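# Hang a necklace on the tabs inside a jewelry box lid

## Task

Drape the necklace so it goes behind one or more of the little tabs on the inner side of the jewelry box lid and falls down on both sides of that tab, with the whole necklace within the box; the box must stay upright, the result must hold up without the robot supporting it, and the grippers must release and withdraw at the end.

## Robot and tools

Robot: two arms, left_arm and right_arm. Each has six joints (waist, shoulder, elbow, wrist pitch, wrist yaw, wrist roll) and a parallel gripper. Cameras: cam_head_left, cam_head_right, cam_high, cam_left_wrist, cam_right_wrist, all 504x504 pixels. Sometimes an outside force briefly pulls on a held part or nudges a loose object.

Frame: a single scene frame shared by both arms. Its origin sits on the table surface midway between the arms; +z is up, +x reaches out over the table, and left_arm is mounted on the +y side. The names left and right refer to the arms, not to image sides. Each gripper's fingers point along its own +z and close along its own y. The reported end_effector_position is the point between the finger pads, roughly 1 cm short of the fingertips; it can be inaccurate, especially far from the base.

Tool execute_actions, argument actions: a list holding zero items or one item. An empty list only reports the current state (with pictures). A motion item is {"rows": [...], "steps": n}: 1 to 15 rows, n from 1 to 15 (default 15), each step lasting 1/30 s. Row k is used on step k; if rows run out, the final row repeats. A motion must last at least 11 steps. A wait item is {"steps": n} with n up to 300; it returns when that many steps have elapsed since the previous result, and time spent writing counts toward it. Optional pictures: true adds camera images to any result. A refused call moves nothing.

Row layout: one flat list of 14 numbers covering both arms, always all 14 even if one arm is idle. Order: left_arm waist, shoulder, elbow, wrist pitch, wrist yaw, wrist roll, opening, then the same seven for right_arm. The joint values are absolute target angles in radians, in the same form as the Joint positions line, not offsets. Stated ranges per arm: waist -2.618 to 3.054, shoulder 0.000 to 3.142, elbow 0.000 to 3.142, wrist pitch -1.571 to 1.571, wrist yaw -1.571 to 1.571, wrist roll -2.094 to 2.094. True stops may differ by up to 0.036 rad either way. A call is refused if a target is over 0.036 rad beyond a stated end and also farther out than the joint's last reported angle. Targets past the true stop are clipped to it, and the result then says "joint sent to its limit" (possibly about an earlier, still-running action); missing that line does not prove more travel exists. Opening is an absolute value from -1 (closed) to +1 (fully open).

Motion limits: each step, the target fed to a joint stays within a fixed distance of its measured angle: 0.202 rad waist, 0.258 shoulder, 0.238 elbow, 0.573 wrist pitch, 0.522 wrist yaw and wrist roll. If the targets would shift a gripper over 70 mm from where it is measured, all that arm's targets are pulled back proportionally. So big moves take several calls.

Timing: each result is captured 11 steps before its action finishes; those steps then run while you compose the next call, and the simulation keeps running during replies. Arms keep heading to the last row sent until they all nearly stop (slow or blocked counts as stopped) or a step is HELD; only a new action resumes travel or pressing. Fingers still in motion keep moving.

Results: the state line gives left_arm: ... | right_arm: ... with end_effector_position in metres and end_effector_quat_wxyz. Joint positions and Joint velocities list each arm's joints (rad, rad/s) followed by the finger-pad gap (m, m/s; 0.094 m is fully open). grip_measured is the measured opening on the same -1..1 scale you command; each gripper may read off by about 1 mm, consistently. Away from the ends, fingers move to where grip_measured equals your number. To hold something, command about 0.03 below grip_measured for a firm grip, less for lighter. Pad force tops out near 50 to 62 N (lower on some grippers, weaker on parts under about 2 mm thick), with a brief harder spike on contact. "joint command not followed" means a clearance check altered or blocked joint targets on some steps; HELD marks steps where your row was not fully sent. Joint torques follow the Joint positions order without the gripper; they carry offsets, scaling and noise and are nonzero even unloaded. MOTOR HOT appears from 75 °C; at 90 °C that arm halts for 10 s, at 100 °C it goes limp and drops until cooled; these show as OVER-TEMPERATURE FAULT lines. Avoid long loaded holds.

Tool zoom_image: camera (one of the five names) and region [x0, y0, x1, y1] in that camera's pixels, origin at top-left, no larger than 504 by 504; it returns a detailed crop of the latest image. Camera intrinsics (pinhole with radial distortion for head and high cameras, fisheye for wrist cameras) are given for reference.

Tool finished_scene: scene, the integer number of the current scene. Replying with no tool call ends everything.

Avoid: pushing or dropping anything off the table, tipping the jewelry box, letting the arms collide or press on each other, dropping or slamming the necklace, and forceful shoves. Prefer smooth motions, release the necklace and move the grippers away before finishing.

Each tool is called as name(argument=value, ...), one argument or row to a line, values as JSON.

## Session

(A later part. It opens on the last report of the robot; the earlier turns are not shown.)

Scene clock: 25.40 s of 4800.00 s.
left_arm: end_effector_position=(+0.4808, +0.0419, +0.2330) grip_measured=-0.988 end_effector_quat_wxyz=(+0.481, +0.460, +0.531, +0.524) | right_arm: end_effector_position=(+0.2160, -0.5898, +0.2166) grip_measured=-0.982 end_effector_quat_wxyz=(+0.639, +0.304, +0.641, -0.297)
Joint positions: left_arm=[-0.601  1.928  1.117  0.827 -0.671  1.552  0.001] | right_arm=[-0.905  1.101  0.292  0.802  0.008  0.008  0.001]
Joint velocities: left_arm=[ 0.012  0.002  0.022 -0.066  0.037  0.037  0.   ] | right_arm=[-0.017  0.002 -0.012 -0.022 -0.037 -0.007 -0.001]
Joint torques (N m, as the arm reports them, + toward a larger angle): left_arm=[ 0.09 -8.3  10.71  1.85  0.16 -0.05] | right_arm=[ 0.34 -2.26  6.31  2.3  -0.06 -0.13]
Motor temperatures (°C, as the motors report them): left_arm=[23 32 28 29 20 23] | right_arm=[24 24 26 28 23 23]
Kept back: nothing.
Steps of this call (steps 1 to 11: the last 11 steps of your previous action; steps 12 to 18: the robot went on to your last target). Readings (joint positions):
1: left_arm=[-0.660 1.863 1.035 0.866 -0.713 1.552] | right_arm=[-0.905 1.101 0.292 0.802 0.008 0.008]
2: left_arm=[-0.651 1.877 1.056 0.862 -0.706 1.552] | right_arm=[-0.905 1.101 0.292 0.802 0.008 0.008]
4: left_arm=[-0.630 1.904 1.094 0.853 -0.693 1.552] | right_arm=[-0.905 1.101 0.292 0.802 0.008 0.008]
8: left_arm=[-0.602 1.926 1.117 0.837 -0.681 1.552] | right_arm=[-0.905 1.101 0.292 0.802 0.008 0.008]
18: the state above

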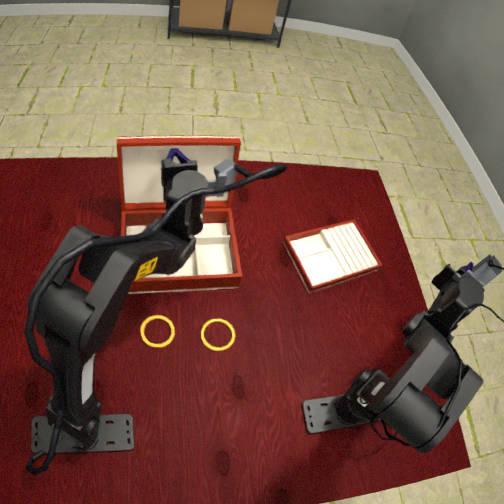

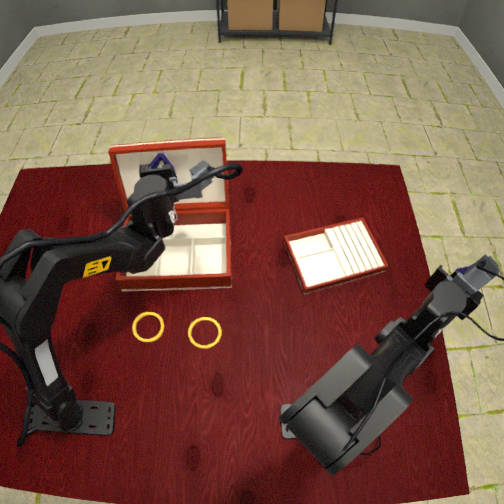

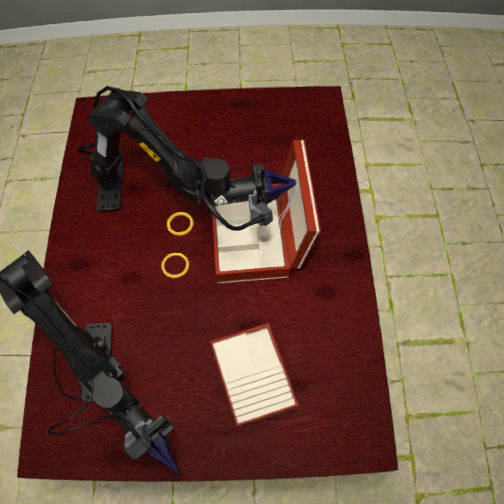

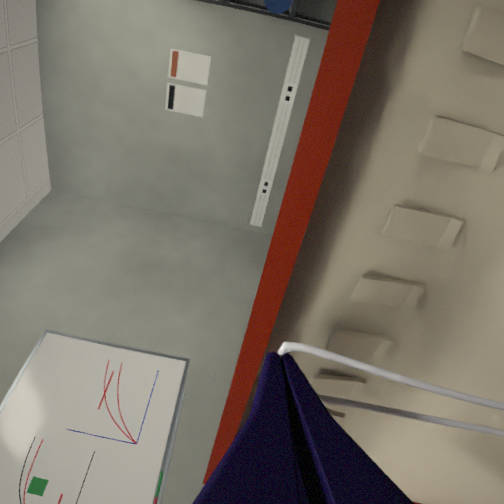

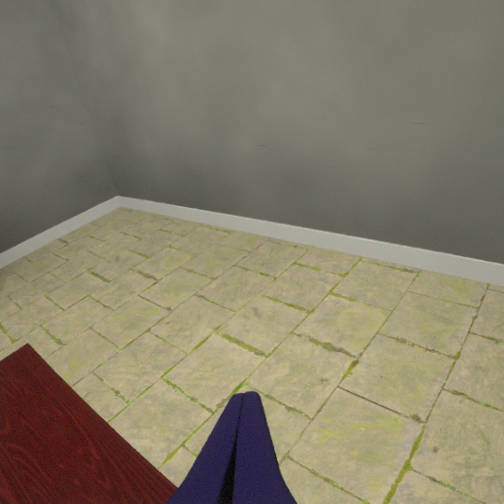

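execute_actions(
  actions=[
    {"rows":[[-0.60,1.95,1.145,0.80,-0.66,1.55,-1,-0.9,1.1,0.3,0.8,0,0,-1],[-0.60,1.96,1.145,0.795,-0.66,1.55,-1,-0.9,1.1,0.3,0.8,0,0,-1],[-0.60,1.968,1.145,0.79,-0.66,1.55,-1,-0.9,1.1,0.3,0.8,0,0,-1]],"steps":15},
  ],
)

execute_actions(
  actions=[
    {"steps":14},
  ],
  pictures=true,
)

Scene clock: 27.20 s of 4800.00 s.
left_arm: end_effector_position=(+0.4816, +0.0411, +0.2279) grip_measured=-0.988 end_effector_quat_wxyz=(+0.477, +0.465, +0.531, +0.523) | right_arm: end_effector_position=(+0.2160, -0.5898, +0.2166) grip_measured=-0.982 end_effector_quat_wxyz=(+0.639, +0.304, +0.641, -0.297)
Joint positions: left_arm=[-0.601  1.937  1.117  0.824 -0.67   1.552  0.001] | right_arm=[-0.905  1.101  0.292  0.802  0.008  0.008  0.001]
Joint velocities: left_arm=[-0.017  0.139 -0.002 -0.081  0.007  0.007 -0.   ] | right_arm=[-0.017  0.007 -0.007 -0.051  0.007  0.022 -0.   ]
Joint torques (N m, as the arm reports them, + toward a larger angle): left_arm=[ 0.16 -7.53 10.64  1.76  0.17 -0.06] | right_arm=[ 0.35 -2.36  6.24  2.32 -0.1  -0.13]
Motor temperatures (°C, as the motors report them): left_arm=[23 33 29 29 20 23] | right_arm=[24 24 27 28 23 23]
Steps of this call (steps 1 to 15: the robot went on to your last target; steps 16 to 50: nothing new was sent; steps 51 to 54: the first 4 steps of this action). Readings (joint positions):
51: left_arm=[-0.601 1.928 1.117 0.826 -0.670 1.552] | right_arm=[-0.905 1.101 0.292 0.802 0.008 0.008]
52: left_arm=[-0.601 1.929 1.117 0.824 -0.670 1.552] | right_arm=[-0.905 1.101 0.292 0.802 0.008 0.008]
54: the state above

Scene clock: 27.67 s of 4800.00 s.
left_arm: end_effector_position=(+0.4835, +0.0400, +0.2123) grip_measured=-0.988 end_effector_quat_wxyz=(+0.462, +0.479, +0.534, +0.521) | right_arm: end_effector_position=(+0.2160, -0.5898, +0.2166) grip_measured=-0.982 end_effector_quat_wxyz=(+0.639, +0.304, +0.641, -0.297)
Joint positions: left_arm=[-0.601  1.958  1.117  0.803 -0.67   1.552  0.001] | right_arm=[-0.905  1.101  0.292  0.802  0.008  0.008  0.001]
Joint velocities: left_arm=[ 0.002 -0.007  0.007 -0.007 -0.066  0.037 -0.001] | right_arm=[ 0.007 -0.007  0.002 -0.037 -0.022 -0.022 -0.   ]
Joint torques (N m, as the arm reports them, + toward a larger angle): left_arm=[ 0.14 -8.69 10.55  1.89  0.14 -0.06] | right_arm=[ 0.58 -2.28  6.36  2.36 -0.13 -0.09]
Motor temperatures (°C, as the motors report them): left_arm=[23 33 29 29 20 23] | right_arm=[24 24 27 28 23 23]
Kept back: nothing.
Steps of this call (steps 1 to 11: the last 11 steps of your previous action; steps 12 to 14: the robot went on to your last target). Readings (joint positions):
1: left_arm=[-0.601 1.942 1.117 0.822 -0.670 1.552] | right_arm=[-0.905 1.101 0.292 0.802 0.008 0.008]
2: left_arm=[-0.601 1.947 1.117 0.818 -0.670 1.552] | right_arm=[-0.905 1.101 0.292 0.802 0.008 0.008]
4: left_arm=[-0.601 1.955 1.117 0.811 -0.670 1.552] | right_arm=[-0.905 1.101 0.292 0.802 0.008 0.008]
8: left_arm=[-0.601 1.958 1.117 0.803 -0.670 1.552] | right_arm=[-0.905 1.101 0.292 0.802 0.008 0.008]
14: the state above

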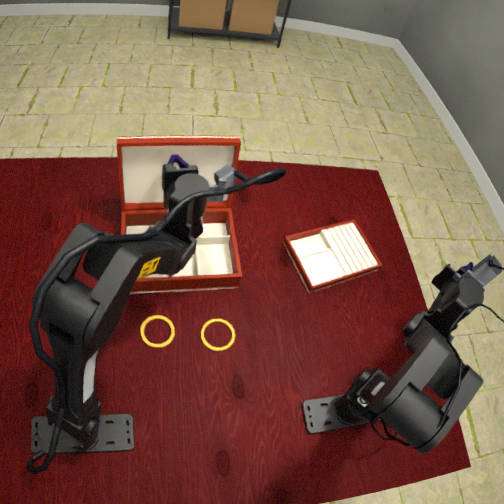

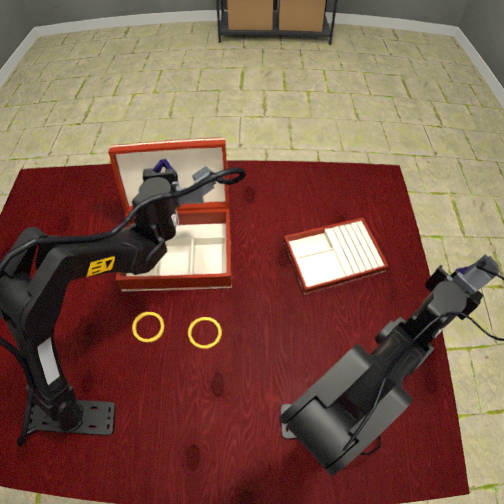

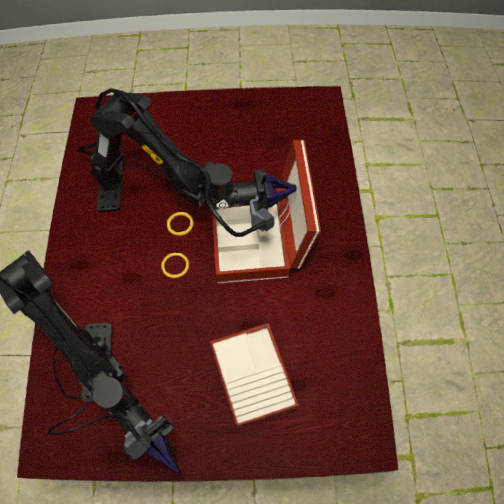

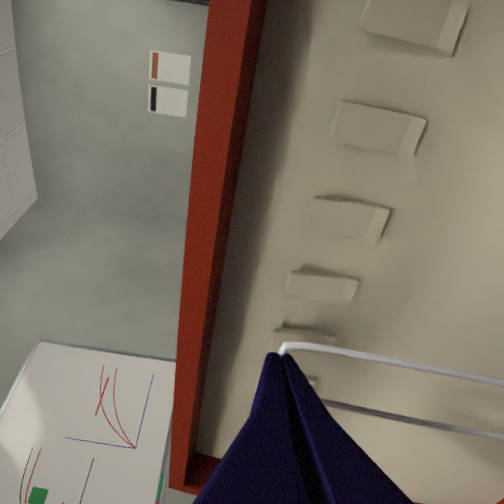

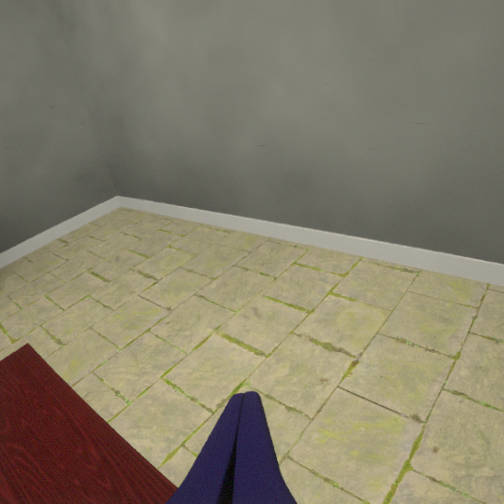

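execute_actions(
  actions=[
    {"rows":[[-0.60,1.96,1.145,0.83,-0.66,1.55,-1,-0.9,1.1,0.3,0.8,0,0,-1],[-0.60,1.96,1.145,0.855,-0.66,1.55,-1,-0.9,1.1,0.3,0.8,0,0,-1],[-0.60,1.96,1.145,0.855,-0.66,1.55,-1,-0.9,1.1,0.3,0.8,0,0,-1],[-0.595,1.975,1.16,0.85,-0.655,1.55,-1,-0.9,1.1,0.3,0.8,0,0,-1],[-0.59,1.985,1.175,0.845,-0.65,1.55,-1,-0.9,1.1,0.3,0.8,0,0,-1],[-0.585,1.995,1.19,0.84,-0.645,1.55,-1,-0.9,1.1,0.3,0.8,0,0,-1],[-0.58,2.005,1.205,0.835,-0.64,1.55,-1,-0.9,1.1,0.3,0.8,0,0,-1]],"steps":15},
  ],
)

execute_actions(
  actions=[
    {"steps":16},
  ],
  pictures=true,
)

Scene clock: 28.63 s of 4800.00 s.
left_arm: end_effector_position=(+0.4837, +0.0397, +0.2166) grip_measured=-0.988 end_effector_quat_wxyz=(+0.469, +0.473, +0.533, +0.522) | right_arm: end_effector_position=(+0.2160, -0.5898, +0.2166) grip_measured=-0.982 end_effector_quat_wxyz=(+0.639, +0.304, +0.641, -0.297)
Joint positions: left_arm=[-0.601  1.958  1.118  0.821 -0.669  1.552  0.001] | right_arm=[-0.905  1.101  0.292  0.802  0.008  0.008  0.001]
Joint velocities: left_arm=[-0.017  0.017  0.095  0.037  0.066  0.007  0.001] | right_arm=[ 0.012 -0.002  0.007  0.007  0.051 -0.051 -0.   ]
Joint torques (N m, as the arm reports them, + toward a larger angle): left_arm=[ 0.51 -8.09 11.25  2.18  0.21 -0.05] | right_arm=[ 0.61 -2.32  6.17  2.32 -0.11 -0.11]
Motor temperatures (°C, as the motors report them): left_arm=[23 33 29 29 20 23] | right_arm=[24 24 27 28 23 23]
Steps of this call (steps 1 to 25: the robot went on to your last target; steps 26 to 29: the first 4 steps of this action). Readings (joint positions):
26: left_arm=[-0.601 1.958 1.117 0.805 -0.670 1.552] | right_arm=[-0.905 1.101 0.292 0.802 0.008 0.008]
27: left_arm=[-0.601 1.958 1.117 0.810 -0.670 1.552] | right_arm=[-0.905 1.101 0.292 0.802 0.008 0.008]
29: the state above

Scene clock: 29.17 s of 4800.00 s.
left_arm: end_effector_position=(+0.4962, +0.0368, +0.2272) grip_measured=-0.988 end_effector_quat_wxyz=(+0.484, +0.462, +0.529, +0.523) | right_arm: end_effector_position=(+0.2160, -0.5898, +0.2166) grip_measured=-0.982 end_effector_quat_wxyz=(+0.639, +0.304, +0.641, -0.297)
Joint positions: left_arm=[-0.589  1.989  1.178  0.829 -0.651  1.552  0.001] | right_arm=[-0.905  1.101  0.292  0.802  0.008  0.008  0.001]
Joint velocities: left_arm=[-0.007 -0.002  0.007  0.022  0.037 -0.051  0.001] | right_arm=[ 0.002 -0.022 -0.027  0.007 -0.037 -0.11   0.   ]
Joint torques (N m, as the arm reports them, + toward a larger angle): left_arm=[ 0.73 -8.58 10.62  2.08  0.16 -0.05] | right_arm=[ 0.49 -2.27  6.4   2.3  -0.13 -0.11]
Motor temperatures (°C, as the motors report them): left_arm=[23 33 30 29 20 23] | right_arm=[24 24 27 28 23 23]
Kept back: nothing.
Steps of this call (steps 1 to 11: the last 11 steps of your previous action; steps 12 to 16: the robot went on to your last target). Readings (joint positions):
1: left_arm=[-0.601 1.960 1.124 0.823 -0.669 1.552] | right_arm=[-0.905 1.101 0.292 0.802 0.008 0.008]
2: left_arm=[-0.601 1.965 1.135 0.824 -0.667 1.552] | right_arm=[-0.905 1.101 0.292 0.802 0.008 0.008]
4: left_arm=[-0.598 1.979 1.163 0.826 -0.660 1.552] | right_arm=[-0.905 1.101 0.292 0.802 0.008 0.008]
8: left_arm=[-0.590 1.988 1.177 0.829 -0.653 1.552] | right_arm=[-0.905 1.101 0.292 0.802 0.008 0.008]
16: the state above

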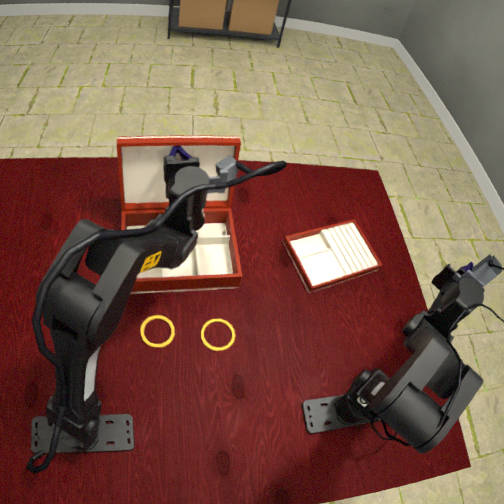

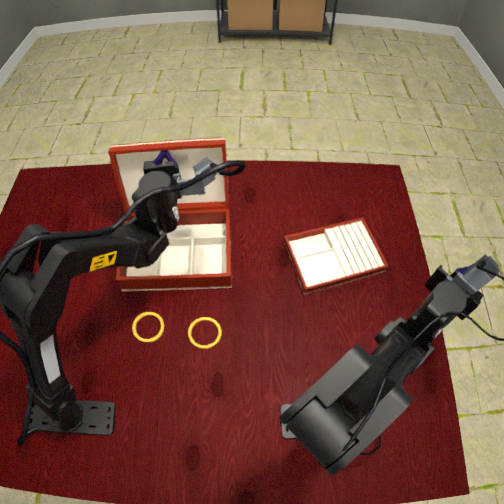

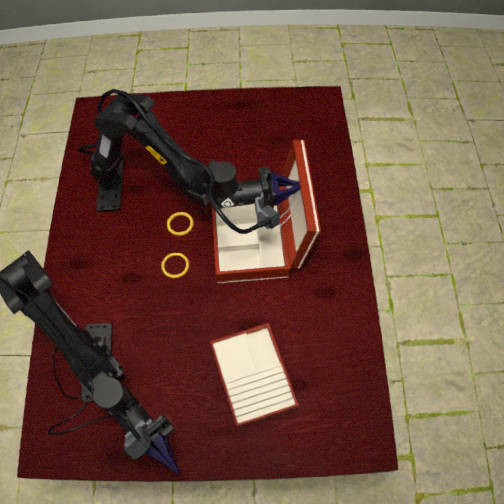

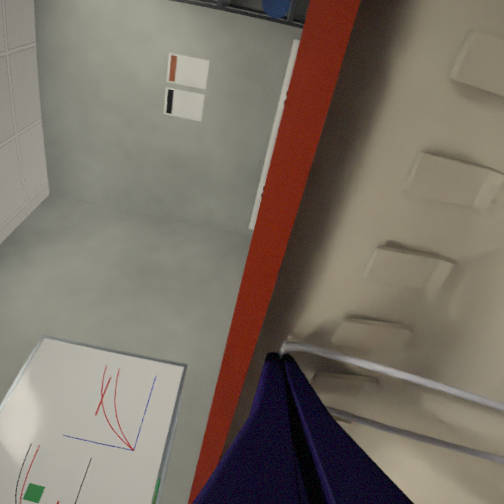

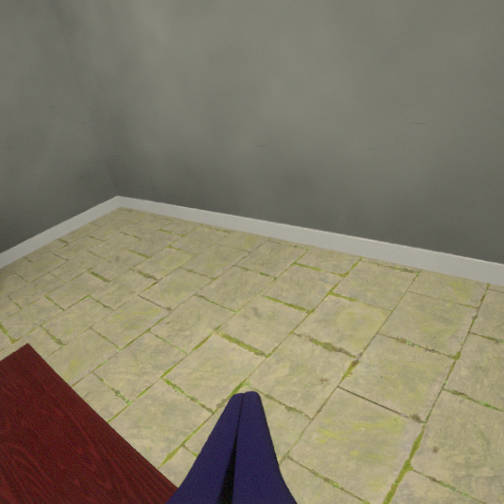

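execute_actions(
  actions=[
    {"rows":[[-0.58,2.0,1.205,0.805,-0.64,1.55,-1,-0.9,1.1,0.3,0.8,0,0,-1],[-0.58,2.005,1.205,0.80,-0.64,1.55,-1,-0.9,1.1,0.3,0.8,0,0,-1],[-0.577,2.015,1.215,0.80,-0.637,1.55,-1,-0.9,1.1,0.3,0.8,0,0,-1],[-0.573,2.025,1.228,0.795,-0.633,1.55,-1,-0.9,1.1,0.3,0.8,0,0,-1],[-0.57,2.035,1.24,0.79,-0.63,1.55,-1,-0.9,1.1,0.3,0.8,0,0,-1]],"steps":15},
  ],
)

execute_actions(
  actions=[
    {"steps":16},
  ],
  pictures=true,
)

zoom_image(
  camera="cam_left_wrist",
  region=[220,250,470,500],
)

Scene clock: 29.73 s of 4800.00 s.
left_arm: end_effector_position=(+0.4970, +0.0364, +0.2256) grip_measured=-0.988 end_effector_quat_wxyz=(+0.482, +0.464, +0.529, +0.522) | right_arm: end_effector_position=(+0.2160, -0.5898, +0.2166) grip_measured=-0.982 end_effector_quat_wxyz=(+0.639, +0.304, +0.641, -0.297)
Joint positions: left_arm=[-0.589  1.993  1.181  0.824 -0.65   1.552  0.001] | right_arm=[-0.905  1.101  0.292  0.802  0.008  0.008  0.001]
Joint velocities: left_arm=[-0.012  0.11   0.183 -0.066  0.022 -0.037  0.   ] | right_arm=[-0.007  0.007 -0.007 -0.007 -0.037 -0.051 -0.001]
Joint torques (N m, as the arm reports them, + toward a larger angle): left_arm=[ 1.11 -7.98 11.35  1.87  0.21 -0.06] | right_arm=[ 0.53 -2.44  6.54  2.35 -0.11 -0.08]
Motor temperatures (°C, as the motors report them): left_arm=[23 33 30 29 20 23] | right_arm=[24 24 27 28 23 23]
Steps of this call (steps 1 to 13: the robot went on to your last target; steps 14 to 17: the first 4 steps of this action). Readings (joint positions):
14: left_arm=[-0.589 1.989 1.178 0.828 -0.650 1.552] | right_arm=[-0.905 1.101 0.292 0.802 0.008 0.008]
15: left_arm=[-0.589 1.989 1.178 0.827 -0.650 1.552] | right_arm=[-0.905 1.101 0.292 0.802 0.008 0.008]
17: the state above

Scene clock: 30.27 s of 4800.00 s.
left_arm: end_effector_position=(+0.5049, +0.0362, +0.2192) grip_measured=-0.988 end_effector_quat_wxyz=(+0.476, +0.469, +0.530, +0.521) | right_arm: end_effector_position=(+0.2160, -0.5898, +0.2166) grip_measured=-0.982 end_effector_quat_wxyz=(+0.639, +0.304, +0.641, -0.297)
Joint positions: left_arm=[-0.58   2.022  1.21   0.808 -0.642  1.552  0.001] | right_arm=[-0.905  1.101  0.292  0.802  0.008  0.008  0.001]
Joint velocities: left_arm=[ 0.002 -0.007  0.017 -0.022 -0.037 -0.037  0.   ] | right_arm=[ 0.002  0.017  0.007 -0.022 -0.095  0.066 -0.   ]
Joint torques (N m, as the arm reports them, + toward a larger angle): left_arm=[ 0.73 -8.99 10.76  1.85  0.18 -0.05] | right_arm=[ 0.47 -2.26  6.4   2.29 -0.12 -0.09]
Motor temperatures (°C, as the motors report them): left_arm=[23 33 30 29 20 23] | right_arm=[24 24 27 28 23 23]
Kept back: nothing.
Steps of this call (steps 1 to 11: the last 11 steps of your previous action; steps 12 to 16: the robot went on to your last target). Readings (joint positions):
1: left_arm=[-0.588 1.999 1.190 0.821 -0.648 1.552] | right_arm=[-0.905 1.101 0.292 0.802 0.008 0.008]
2: left_arm=[-0.586 2.007 1.200 0.819 -0.646 1.552] | right_arm=[-0.905 1.101 0.292 0.802 0.008 0.008]
4: left_arm=[-0.583 2.017 1.210 0.815 -0.643 1.552] | right_arm=[-0.905 1.101 0.292 0.802 0.008 0.008]
8: left_arm=[-0.580 2.022 1.210 0.808 -0.642 1.552] | right_arm=[-0.905 1.101 0.292 0.802 0.008 0.008]
16: the state above

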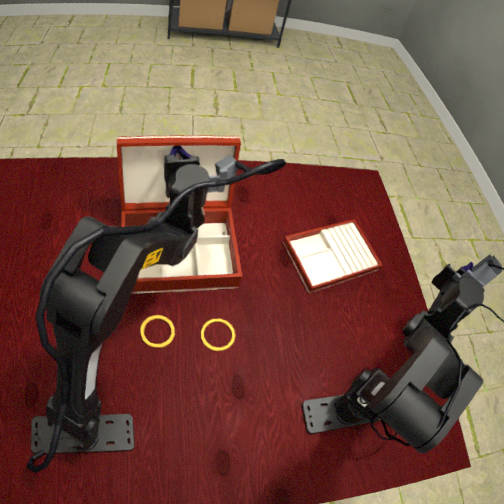

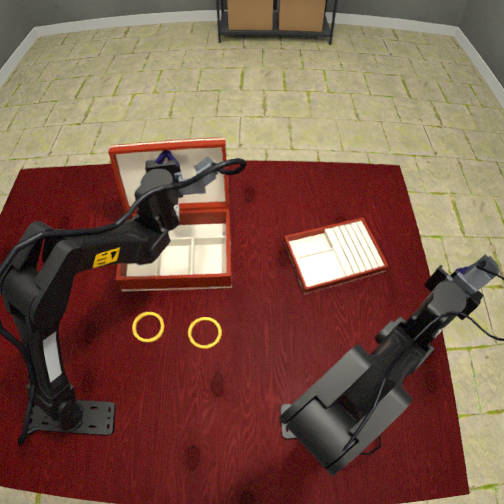

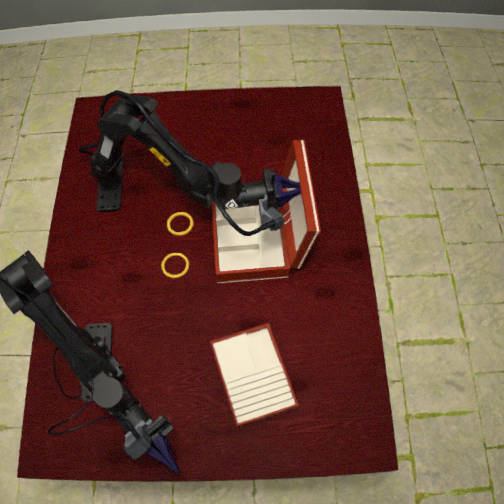

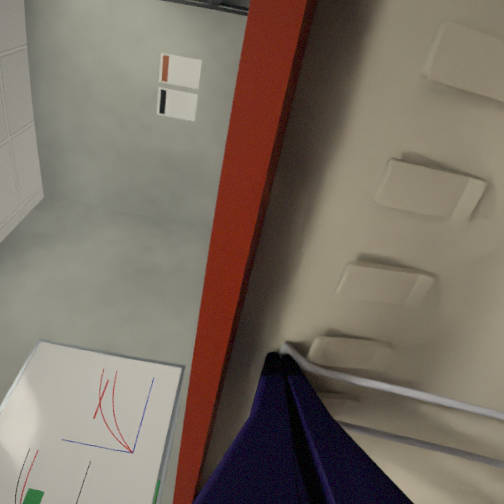

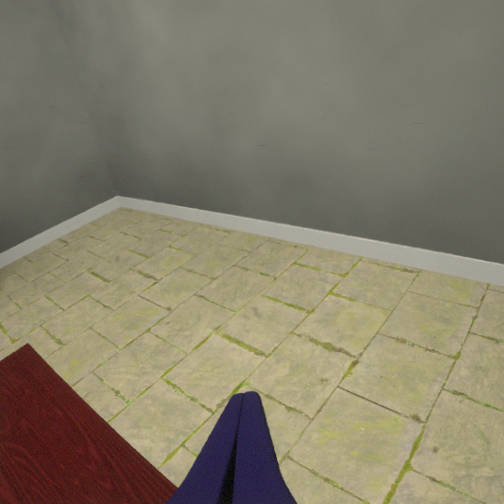

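Region (220, 250, 470, 500) of cam_left_wrist's 504x504 image, scaled by 2.016, with more detail than that image has.

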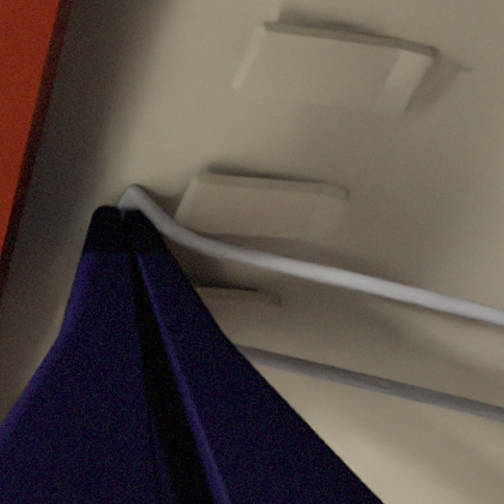

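execute_actions(
  actions=[
    {"rows":[[-0.57,2.03,1.25,0.80,-0.63,1.55,-1,-0.9,1.1,0.3,0.8,0,0,-1],[-0.57,2.03,1.262,0.80,-0.63,1.55,-1,-0.9,1.1,0.3,0.8,0,0,-1],[-0.568,2.038,1.272,0.80,-0.628,1.55,-1,-0.9,1.1,0.3,0.8,0,0,-1],[-0.565,2.046,1.282,0.795,-0.625,1.55,-1,-0.9,1.1,0.3,0.8,0,0,-1]],"steps":15},
  ],
)

execute_actions(
  actions=[
    {"steps":16},
  ],
  pictures=true,
)

zoom_image(
  camera="cam_left_wrist",
  region=[220,250,470,500],
)

Scene clock: 31.17 s of 4800.00 s.
left_arm: end_effector_position=(+0.5073, +0.0348, +0.2238) grip_measured=-0.988 end_effector_quat_wxyz=(+0.480, +0.466, +0.530, +0.522) | right_arm: end_effector_position=(+0.2160, -0.5898, +0.2166) grip_measured=-0.982 end_effector_quat_wxyz=(+0.639, +0.304, +0.641, -0.297)
Joint positions: left_arm=[-0.58   2.025  1.227  0.805 -0.641  1.552  0.001] | right_arm=[-0.905  1.101  0.292  0.802  0.008  0.008  0.001]
Joint velocities: left_arm=[-0.017  0.066  0.305 -0.081  0.051 -0.007  0.   ] | right_arm=[ 0.002  0.002 -0.007 -0.037  0.037 -0.037 -0.   ]
Joint torques (N m, as the arm reports them, + toward a larger angle): left_arm=[ 1.17 -8.76 11.39  1.95  0.21 -0.06] | right_arm=[ 0.32 -2.44  6.46  2.31 -0.13 -0.06]
Motor temperatures (°C, as the motors report them): left_arm=[23 33 30 29 20 23] | right_arm=[24 24 27 28 23 23]
Steps of this call (steps 1 to 15: the robot went on to your last target; steps 16 to 23: nothing new was sent; steps 24 to 27: the first 4 steps of this action). Readings (joint positions):
24: left_arm=[-0.580 2.022 1.210 0.808 -0.642 1.552] | right_arm=[-0.905 1.101 0.292 0.802 0.008 0.008]
25: left_arm=[-0.580 2.022 1.213 0.807 -0.642 1.552] | right_arm=[-0.905 1.101 0.292 0.802 0.008 0.008]
27: the state above

Scene clock: 31.70 s of 4800.00 s.
left_arm: end_effector_position=(+0.5099, +0.0326, +0.2295) grip_measured=-0.988 end_effector_quat_wxyz=(+0.485, +0.463, +0.528, +0.522) | right_arm: end_effector_position=(+0.2160, -0.5898, +0.2166) grip_measured=-0.982 end_effector_quat_wxyz=(+0.639, +0.304, +0.641, -0.297)
Joint positions: left_arm=[-0.58   2.029  1.248  0.8   -0.637  1.553  0.001] | right_arm=[-0.905  1.101  0.292  0.802  0.008  0.008  0.001]
Joint velocities: left_arm=[-0.002  0.002  0.002 -0.022 -0.022  0.022 -0.   ] | right_arm=[ 0.007  0.007 -0.012  0.022  0.007  0.066  0.   ]
Joint torques (N m, as the arm reports them, + toward a larger angle): left_arm=[ 1.14 -8.84 11.29  1.98  0.2  -0.06] | right_arm=[ 0.59 -2.33  6.23  2.31 -0.12 -0.07]
Motor temperatures (°C, as the motors report them): left_arm=[23 34 30 29 20 23] | right_arm=[24 24 27 28 23 23]
Kept back: nothing.
Steps of this call (steps 1 to 11: the last 11 steps of your previous action; steps 12 to 16: the robot went on to your last target). Readings (joint positions):
1: left_arm=[-0.580 2.028 1.237 0.805 -0.640 1.552] | right_arm=[-0.905 1.101 0.292 0.802 0.008 0.008]
2: left_arm=[-0.580 2.029 1.245 0.805 -0.640 1.552] | right_arm=[-0.905 1.101 0.292 0.802 0.008 0.008]
4: left_arm=[-0.580 2.029 1.248 0.800 -0.638 1.553] | right_arm=[-0.905 1.101 0.292 0.802 0.008 0.008]
8: left_arm=[-0.580 2.029 1.248 0.800 -0.637 1.553] | right_arm=[-0.905 1.101 0.292 0.802 0.008 0.008]
16: the state above

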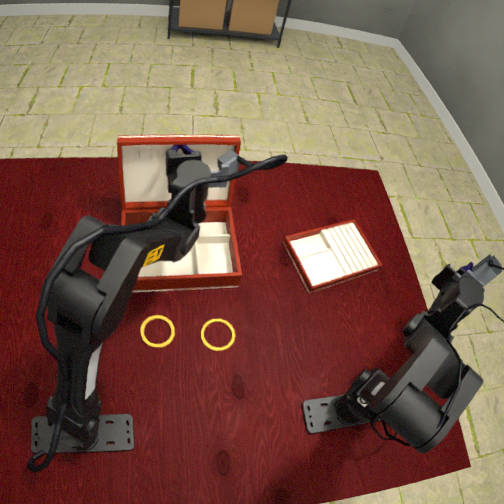

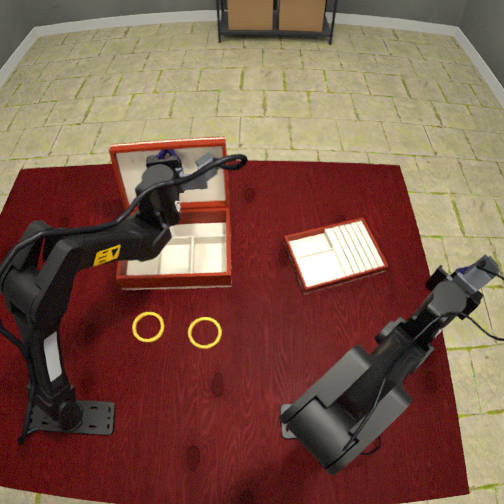

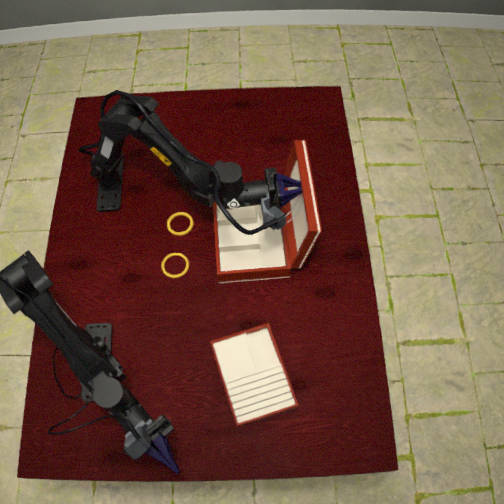

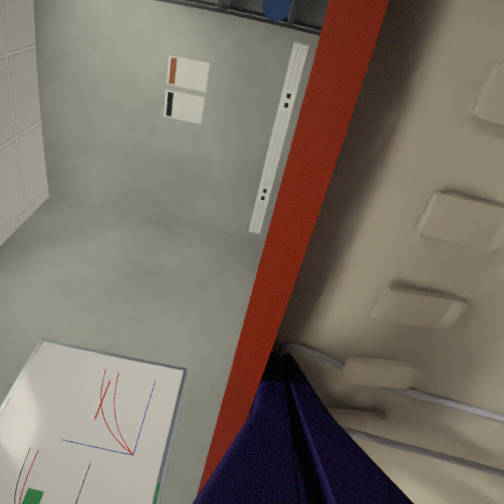

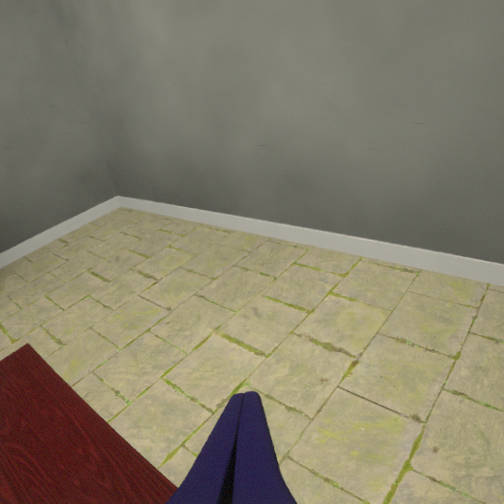

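Region (220, 250, 470, 500) of cam_left_wrist's 504x504 image, scaled by 2.016, with more detail than that image has.

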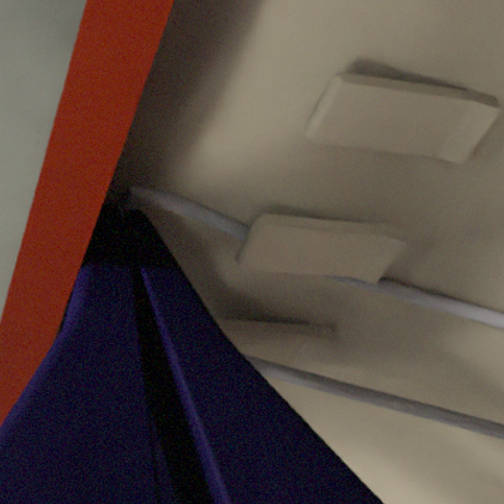

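execute_actions(
  actions=[
    {"rows":[[-0.565,2.046,1.282,0.78,-0.625,1.55,-1,-0.9,1.1,0.3,0.8,0,0,-1]],"steps":15},
  ],
  pictures=true,
)

zoom_image(
  camera="cam_left_wrist",
  region=[150,150,500,500],
)

Scene clock: 33.73 s of 4800.00 s.
left_arm: end_effector_position=(+0.5099, +0.0325, +0.2293) grip_measured=-0.988 end_effector_quat_wxyz=(+0.485, +0.463, +0.528, +0.522) | right_arm: end_effector_position=(+0.2160, -0.5898, +0.2166) grip_measured=-0.982 end_effector_quat_wxyz=(+0.639, +0.304, +0.641, -0.297)
Joint positions: left_arm=[-0.58   2.029  1.248  0.799 -0.637  1.553  0.001] | right_arm=[-0.905  1.101  0.292  0.802  0.008  0.008  0.001]
Joint velocities: left_arm=[ 0.017  0.002  0.002  0.007  0.051 -0.051 -0.001] | right_arm=[ 0.017  0.002  0.007 -0.022 -0.022 -0.037 -0.001]
Joint torques (N m, as the arm reports them, + toward a larger angle): left_arm=[ 1.12 -8.87 11.29  1.85  0.19 -0.05] | right_arm=[ 0.46 -2.16  6.47  2.32 -0.14 -0.09]
Motor temperatures (°C, as the motors report them): left_arm=[23 34 31 30 20 23] | right_arm=[24 24 27 29 23 23]
Steps of this call (steps 1 to 15: the robot went on to your last target; steps 16 to 57: nothing new was sent; steps 58 to 61: the first 4 steps of this action). Readings (joint positions):
58: left_arm=[-0.580 2.029 1.248 0.799 -0.637 1.553] | right_arm=[-0.905 1.101 0.292 0.802 0.008 0.008]
59: left_arm=[-0.580 2.029 1.248 0.799 -0.637 1.553] | right_arm=[-0.905 1.101 0.292 0.802 0.008 0.008]
61: the state above

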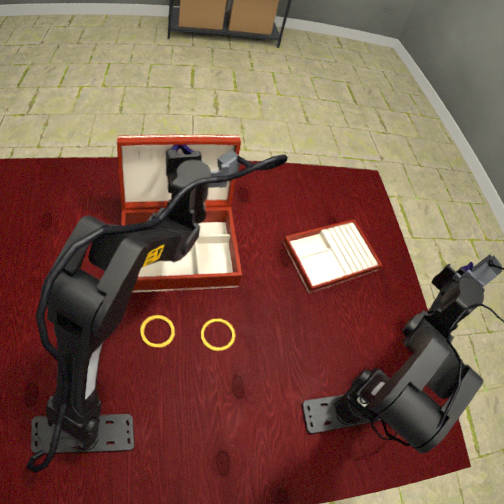

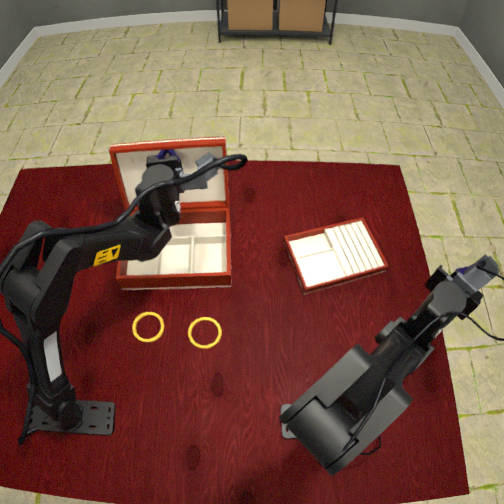

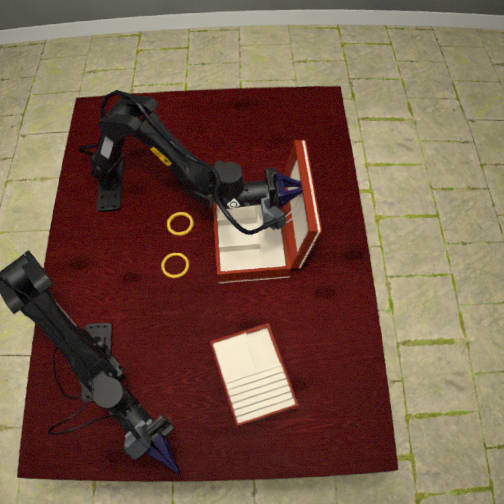

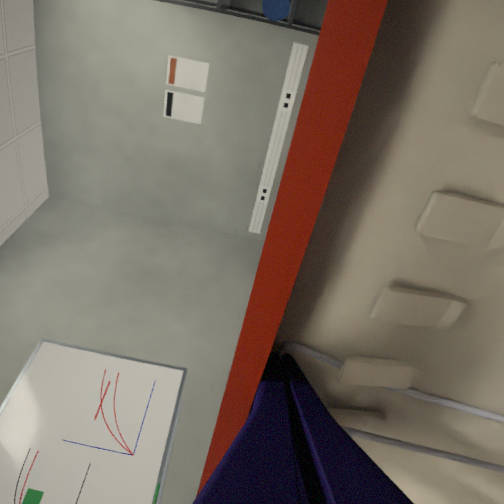

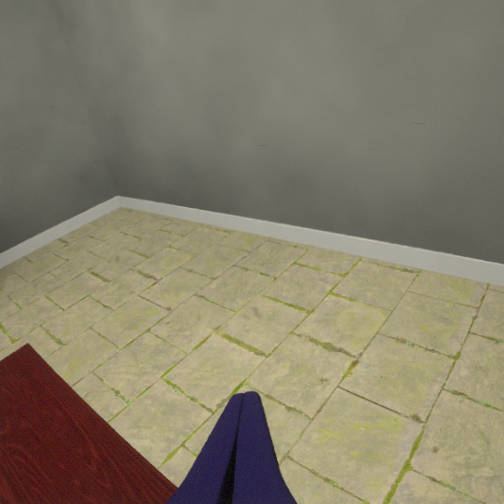

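Region (150, 150, 500, 500) of cam_left_wrist's 504x504 image, scaled by 1.440, with more detail than that image has.

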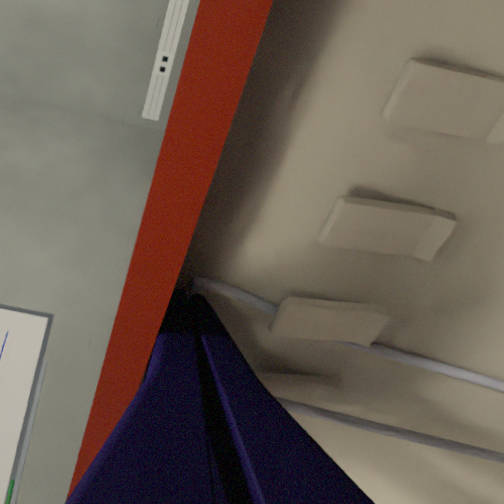

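execute_actions(
  actions=[
    {"rows":[[-0.565,2.046,1.282,0.775,-0.645,1.55,-1,-0.9,1.1,0.3,0.8,0,0,-1],[-0.565,2.046,1.282,0.775,-0.665,1.55,-1,-0.9,1.1,0.3,0.8,0,0,-1],[-0.565,2.046,1.282,0.775,-0.685,1.55,-1,-0.9,1.1,0.3,0.8,0,0,-1],[-0.565,2.046,1.282,0.775,-0.70,1.55,-1,-0.9,1.1,0.3,0.8,0,0,-1]],"steps":15},
  ],
)

execute_actions(
  actions=[
    {"steps":15},
  ],
  pictures=true,
)

zoom_image(
  camera="cam_left_wrist",
  region=[150,150,500,500],
)

Scene clock: 34.70 s of 4800.00 s.
left_arm: end_effector_position=(+0.5096, +0.0353, +0.2287) grip_measured=-0.988 end_effector_quat_wxyz=(+0.480, +0.460, +0.532, +0.525) | right_arm: end_effector_position=(+0.2160, -0.5898, +0.2166) grip_measured=-0.982 end_effector_quat_wxyz=(+0.639, +0.304, +0.641, -0.297)
Joint positions: left_arm=[-0.58   2.029  1.248  0.796 -0.653  1.553  0.001] | right_arm=[-0.905  1.101  0.292  0.802  0.008  0.008  0.001]
Joint velocities: left_arm=[ 0.002  0.007  0.022  0.022 -0.256  0.037 -0.   ] | right_arm=[ 0.002 -0.002  0.007 -0.066 -0.037 -0.007  0.   ]
Joint torques (N m, as the arm reports them, + toward a larger angle): left_arm=[ 1.07 -8.83 11.24  1.86 -0.08 -0.06] | right_arm=[ 0.47 -2.35  6.48  2.31 -0.14 -0.12]
Motor temperatures (°C, as the motors report them): left_arm=[23 34 31 30 20 23] | right_arm=[24 24 27 29 23 23]
Steps of this call (steps 1 to 11: the last 11 steps of your previous action; steps 12 to 15: the robot went on to your last target; steps 16 to 25: nothing new was sent; steps 26 to 29: the first 4 steps of this action). Readings (joint positions):
26: left_arm=[-0.580 2.029 1.248 0.798 -0.637 1.553] | right_arm=[-0.905 1.101 0.292 0.802 0.008 0.008]
27: left_arm=[-0.580 2.029 1.248 0.798 -0.639 1.553] | right_arm=[-0.905 1.101 0.292 0.802 0.008 0.008]
29: the state above

Scene clock: 35.20 s of 4800.00 s.
left_arm: end_effector_position=(+0.5091, +0.0424, +0.2280) grip_measured=-0.988 end_effector_quat_wxyz=(+0.469, +0.451, +0.540, +0.534) | right_arm: end_effector_position=(+0.2160, -0.5898, +0.2166) grip_measured=-0.982 end_effector_quat_wxyz=(+0.639, +0.304, +0.641, -0.297)
Joint positions: left_arm=[-0.578  2.029  1.248  0.793 -0.688  1.553  0.001] | right_arm=[-0.905  1.101  0.292  0.802  0.008  0.008  0.001]
Joint velocities: left_arm=[-0.002  0.002  0.012  0.037 -0.007 -0.007 -0.   ] | right_arm=[-0.002 -0.017 -0.002 -0.022 -0.051 -0.066 -0.001]
Joint torques (N m, as the arm reports them, + toward a larger angle): left_arm=[ 1.02 -8.89 11.29  1.85 -0.09 -0.06] | right_arm=[ 0.48 -2.32  6.4   2.3  -0.09 -0.11]
Motor temperatures (°C, as the motors report them): left_arm=[23 34 31 30 20 23] | right_arm=[24 24 27 29 23 23]
Kept back: nothing.
Steps of this call (steps 1 to 11: the last 11 steps of your previous action; steps 12 to 15: the robot went on to your last target). Readings (joint positions):
1: left_arm=[-0.580 2.029 1.248 0.795 -0.660 1.553] | right_arm=[-0.905 1.101 0.292 0.802 0.008 0.008]
2: left_arm=[-0.579 2.029 1.248 0.795 -0.666 1.553] | right_arm=[-0.905 1.101 0.292 0.802 0.008 0.008]
4: left_arm=[-0.578 2.029 1.248 0.794 -0.674 1.553] | right_arm=[-0.905 1.101 0.292 0.802 0.008 0.008]
8: left_arm=[-0.578 2.029 1.248 0.794 -0.683 1.553] | right_arm=[-0.905 1.101 0.292 0.802 0.008 0.008]
15: the state above

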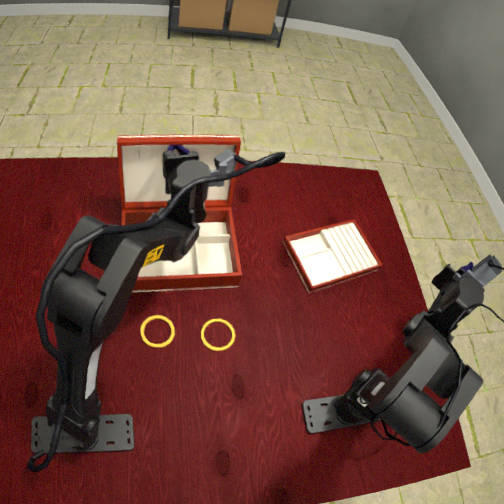

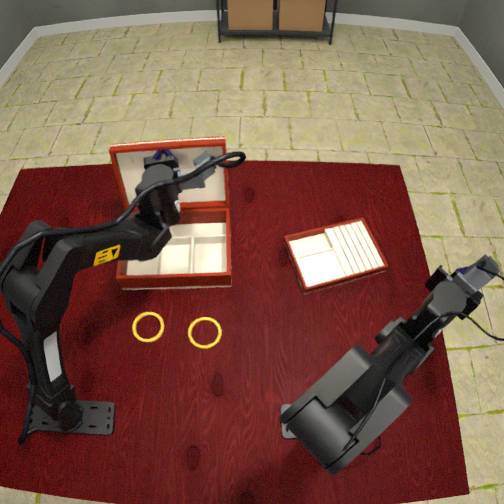

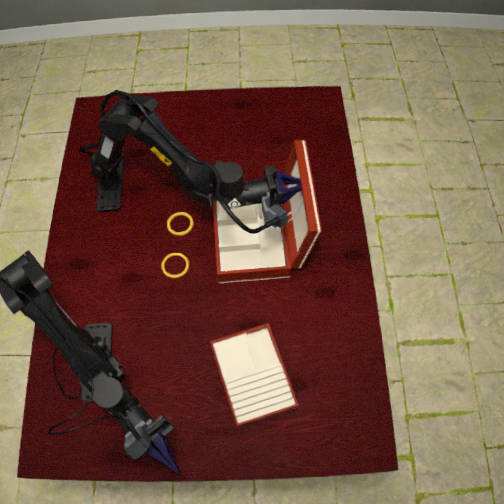

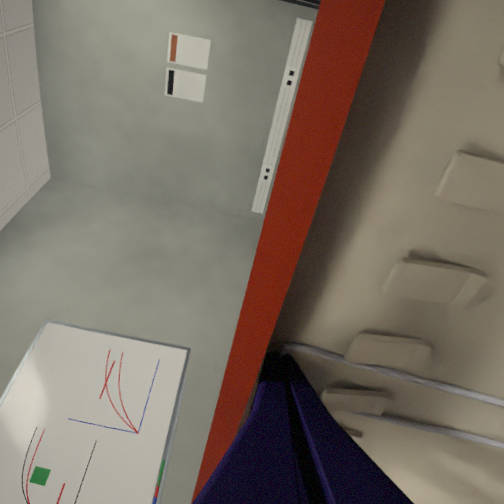

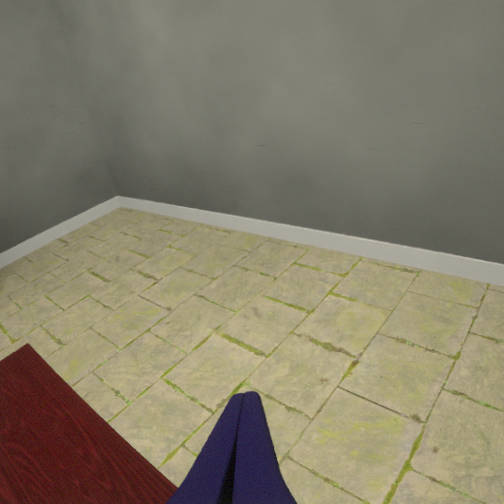

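Region (150, 150, 500, 500) of cam_left_wrist's 504x504 image, scaled by 1.440, with more detail than that image has.

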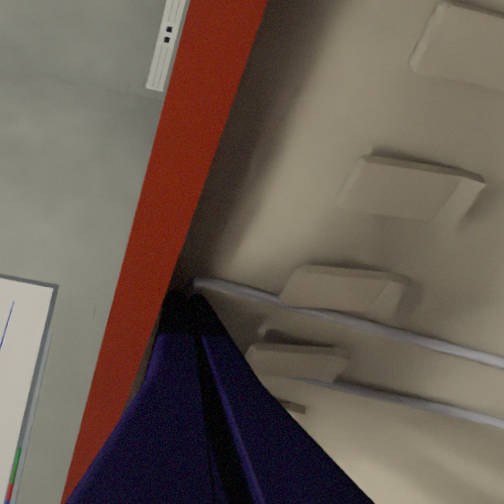

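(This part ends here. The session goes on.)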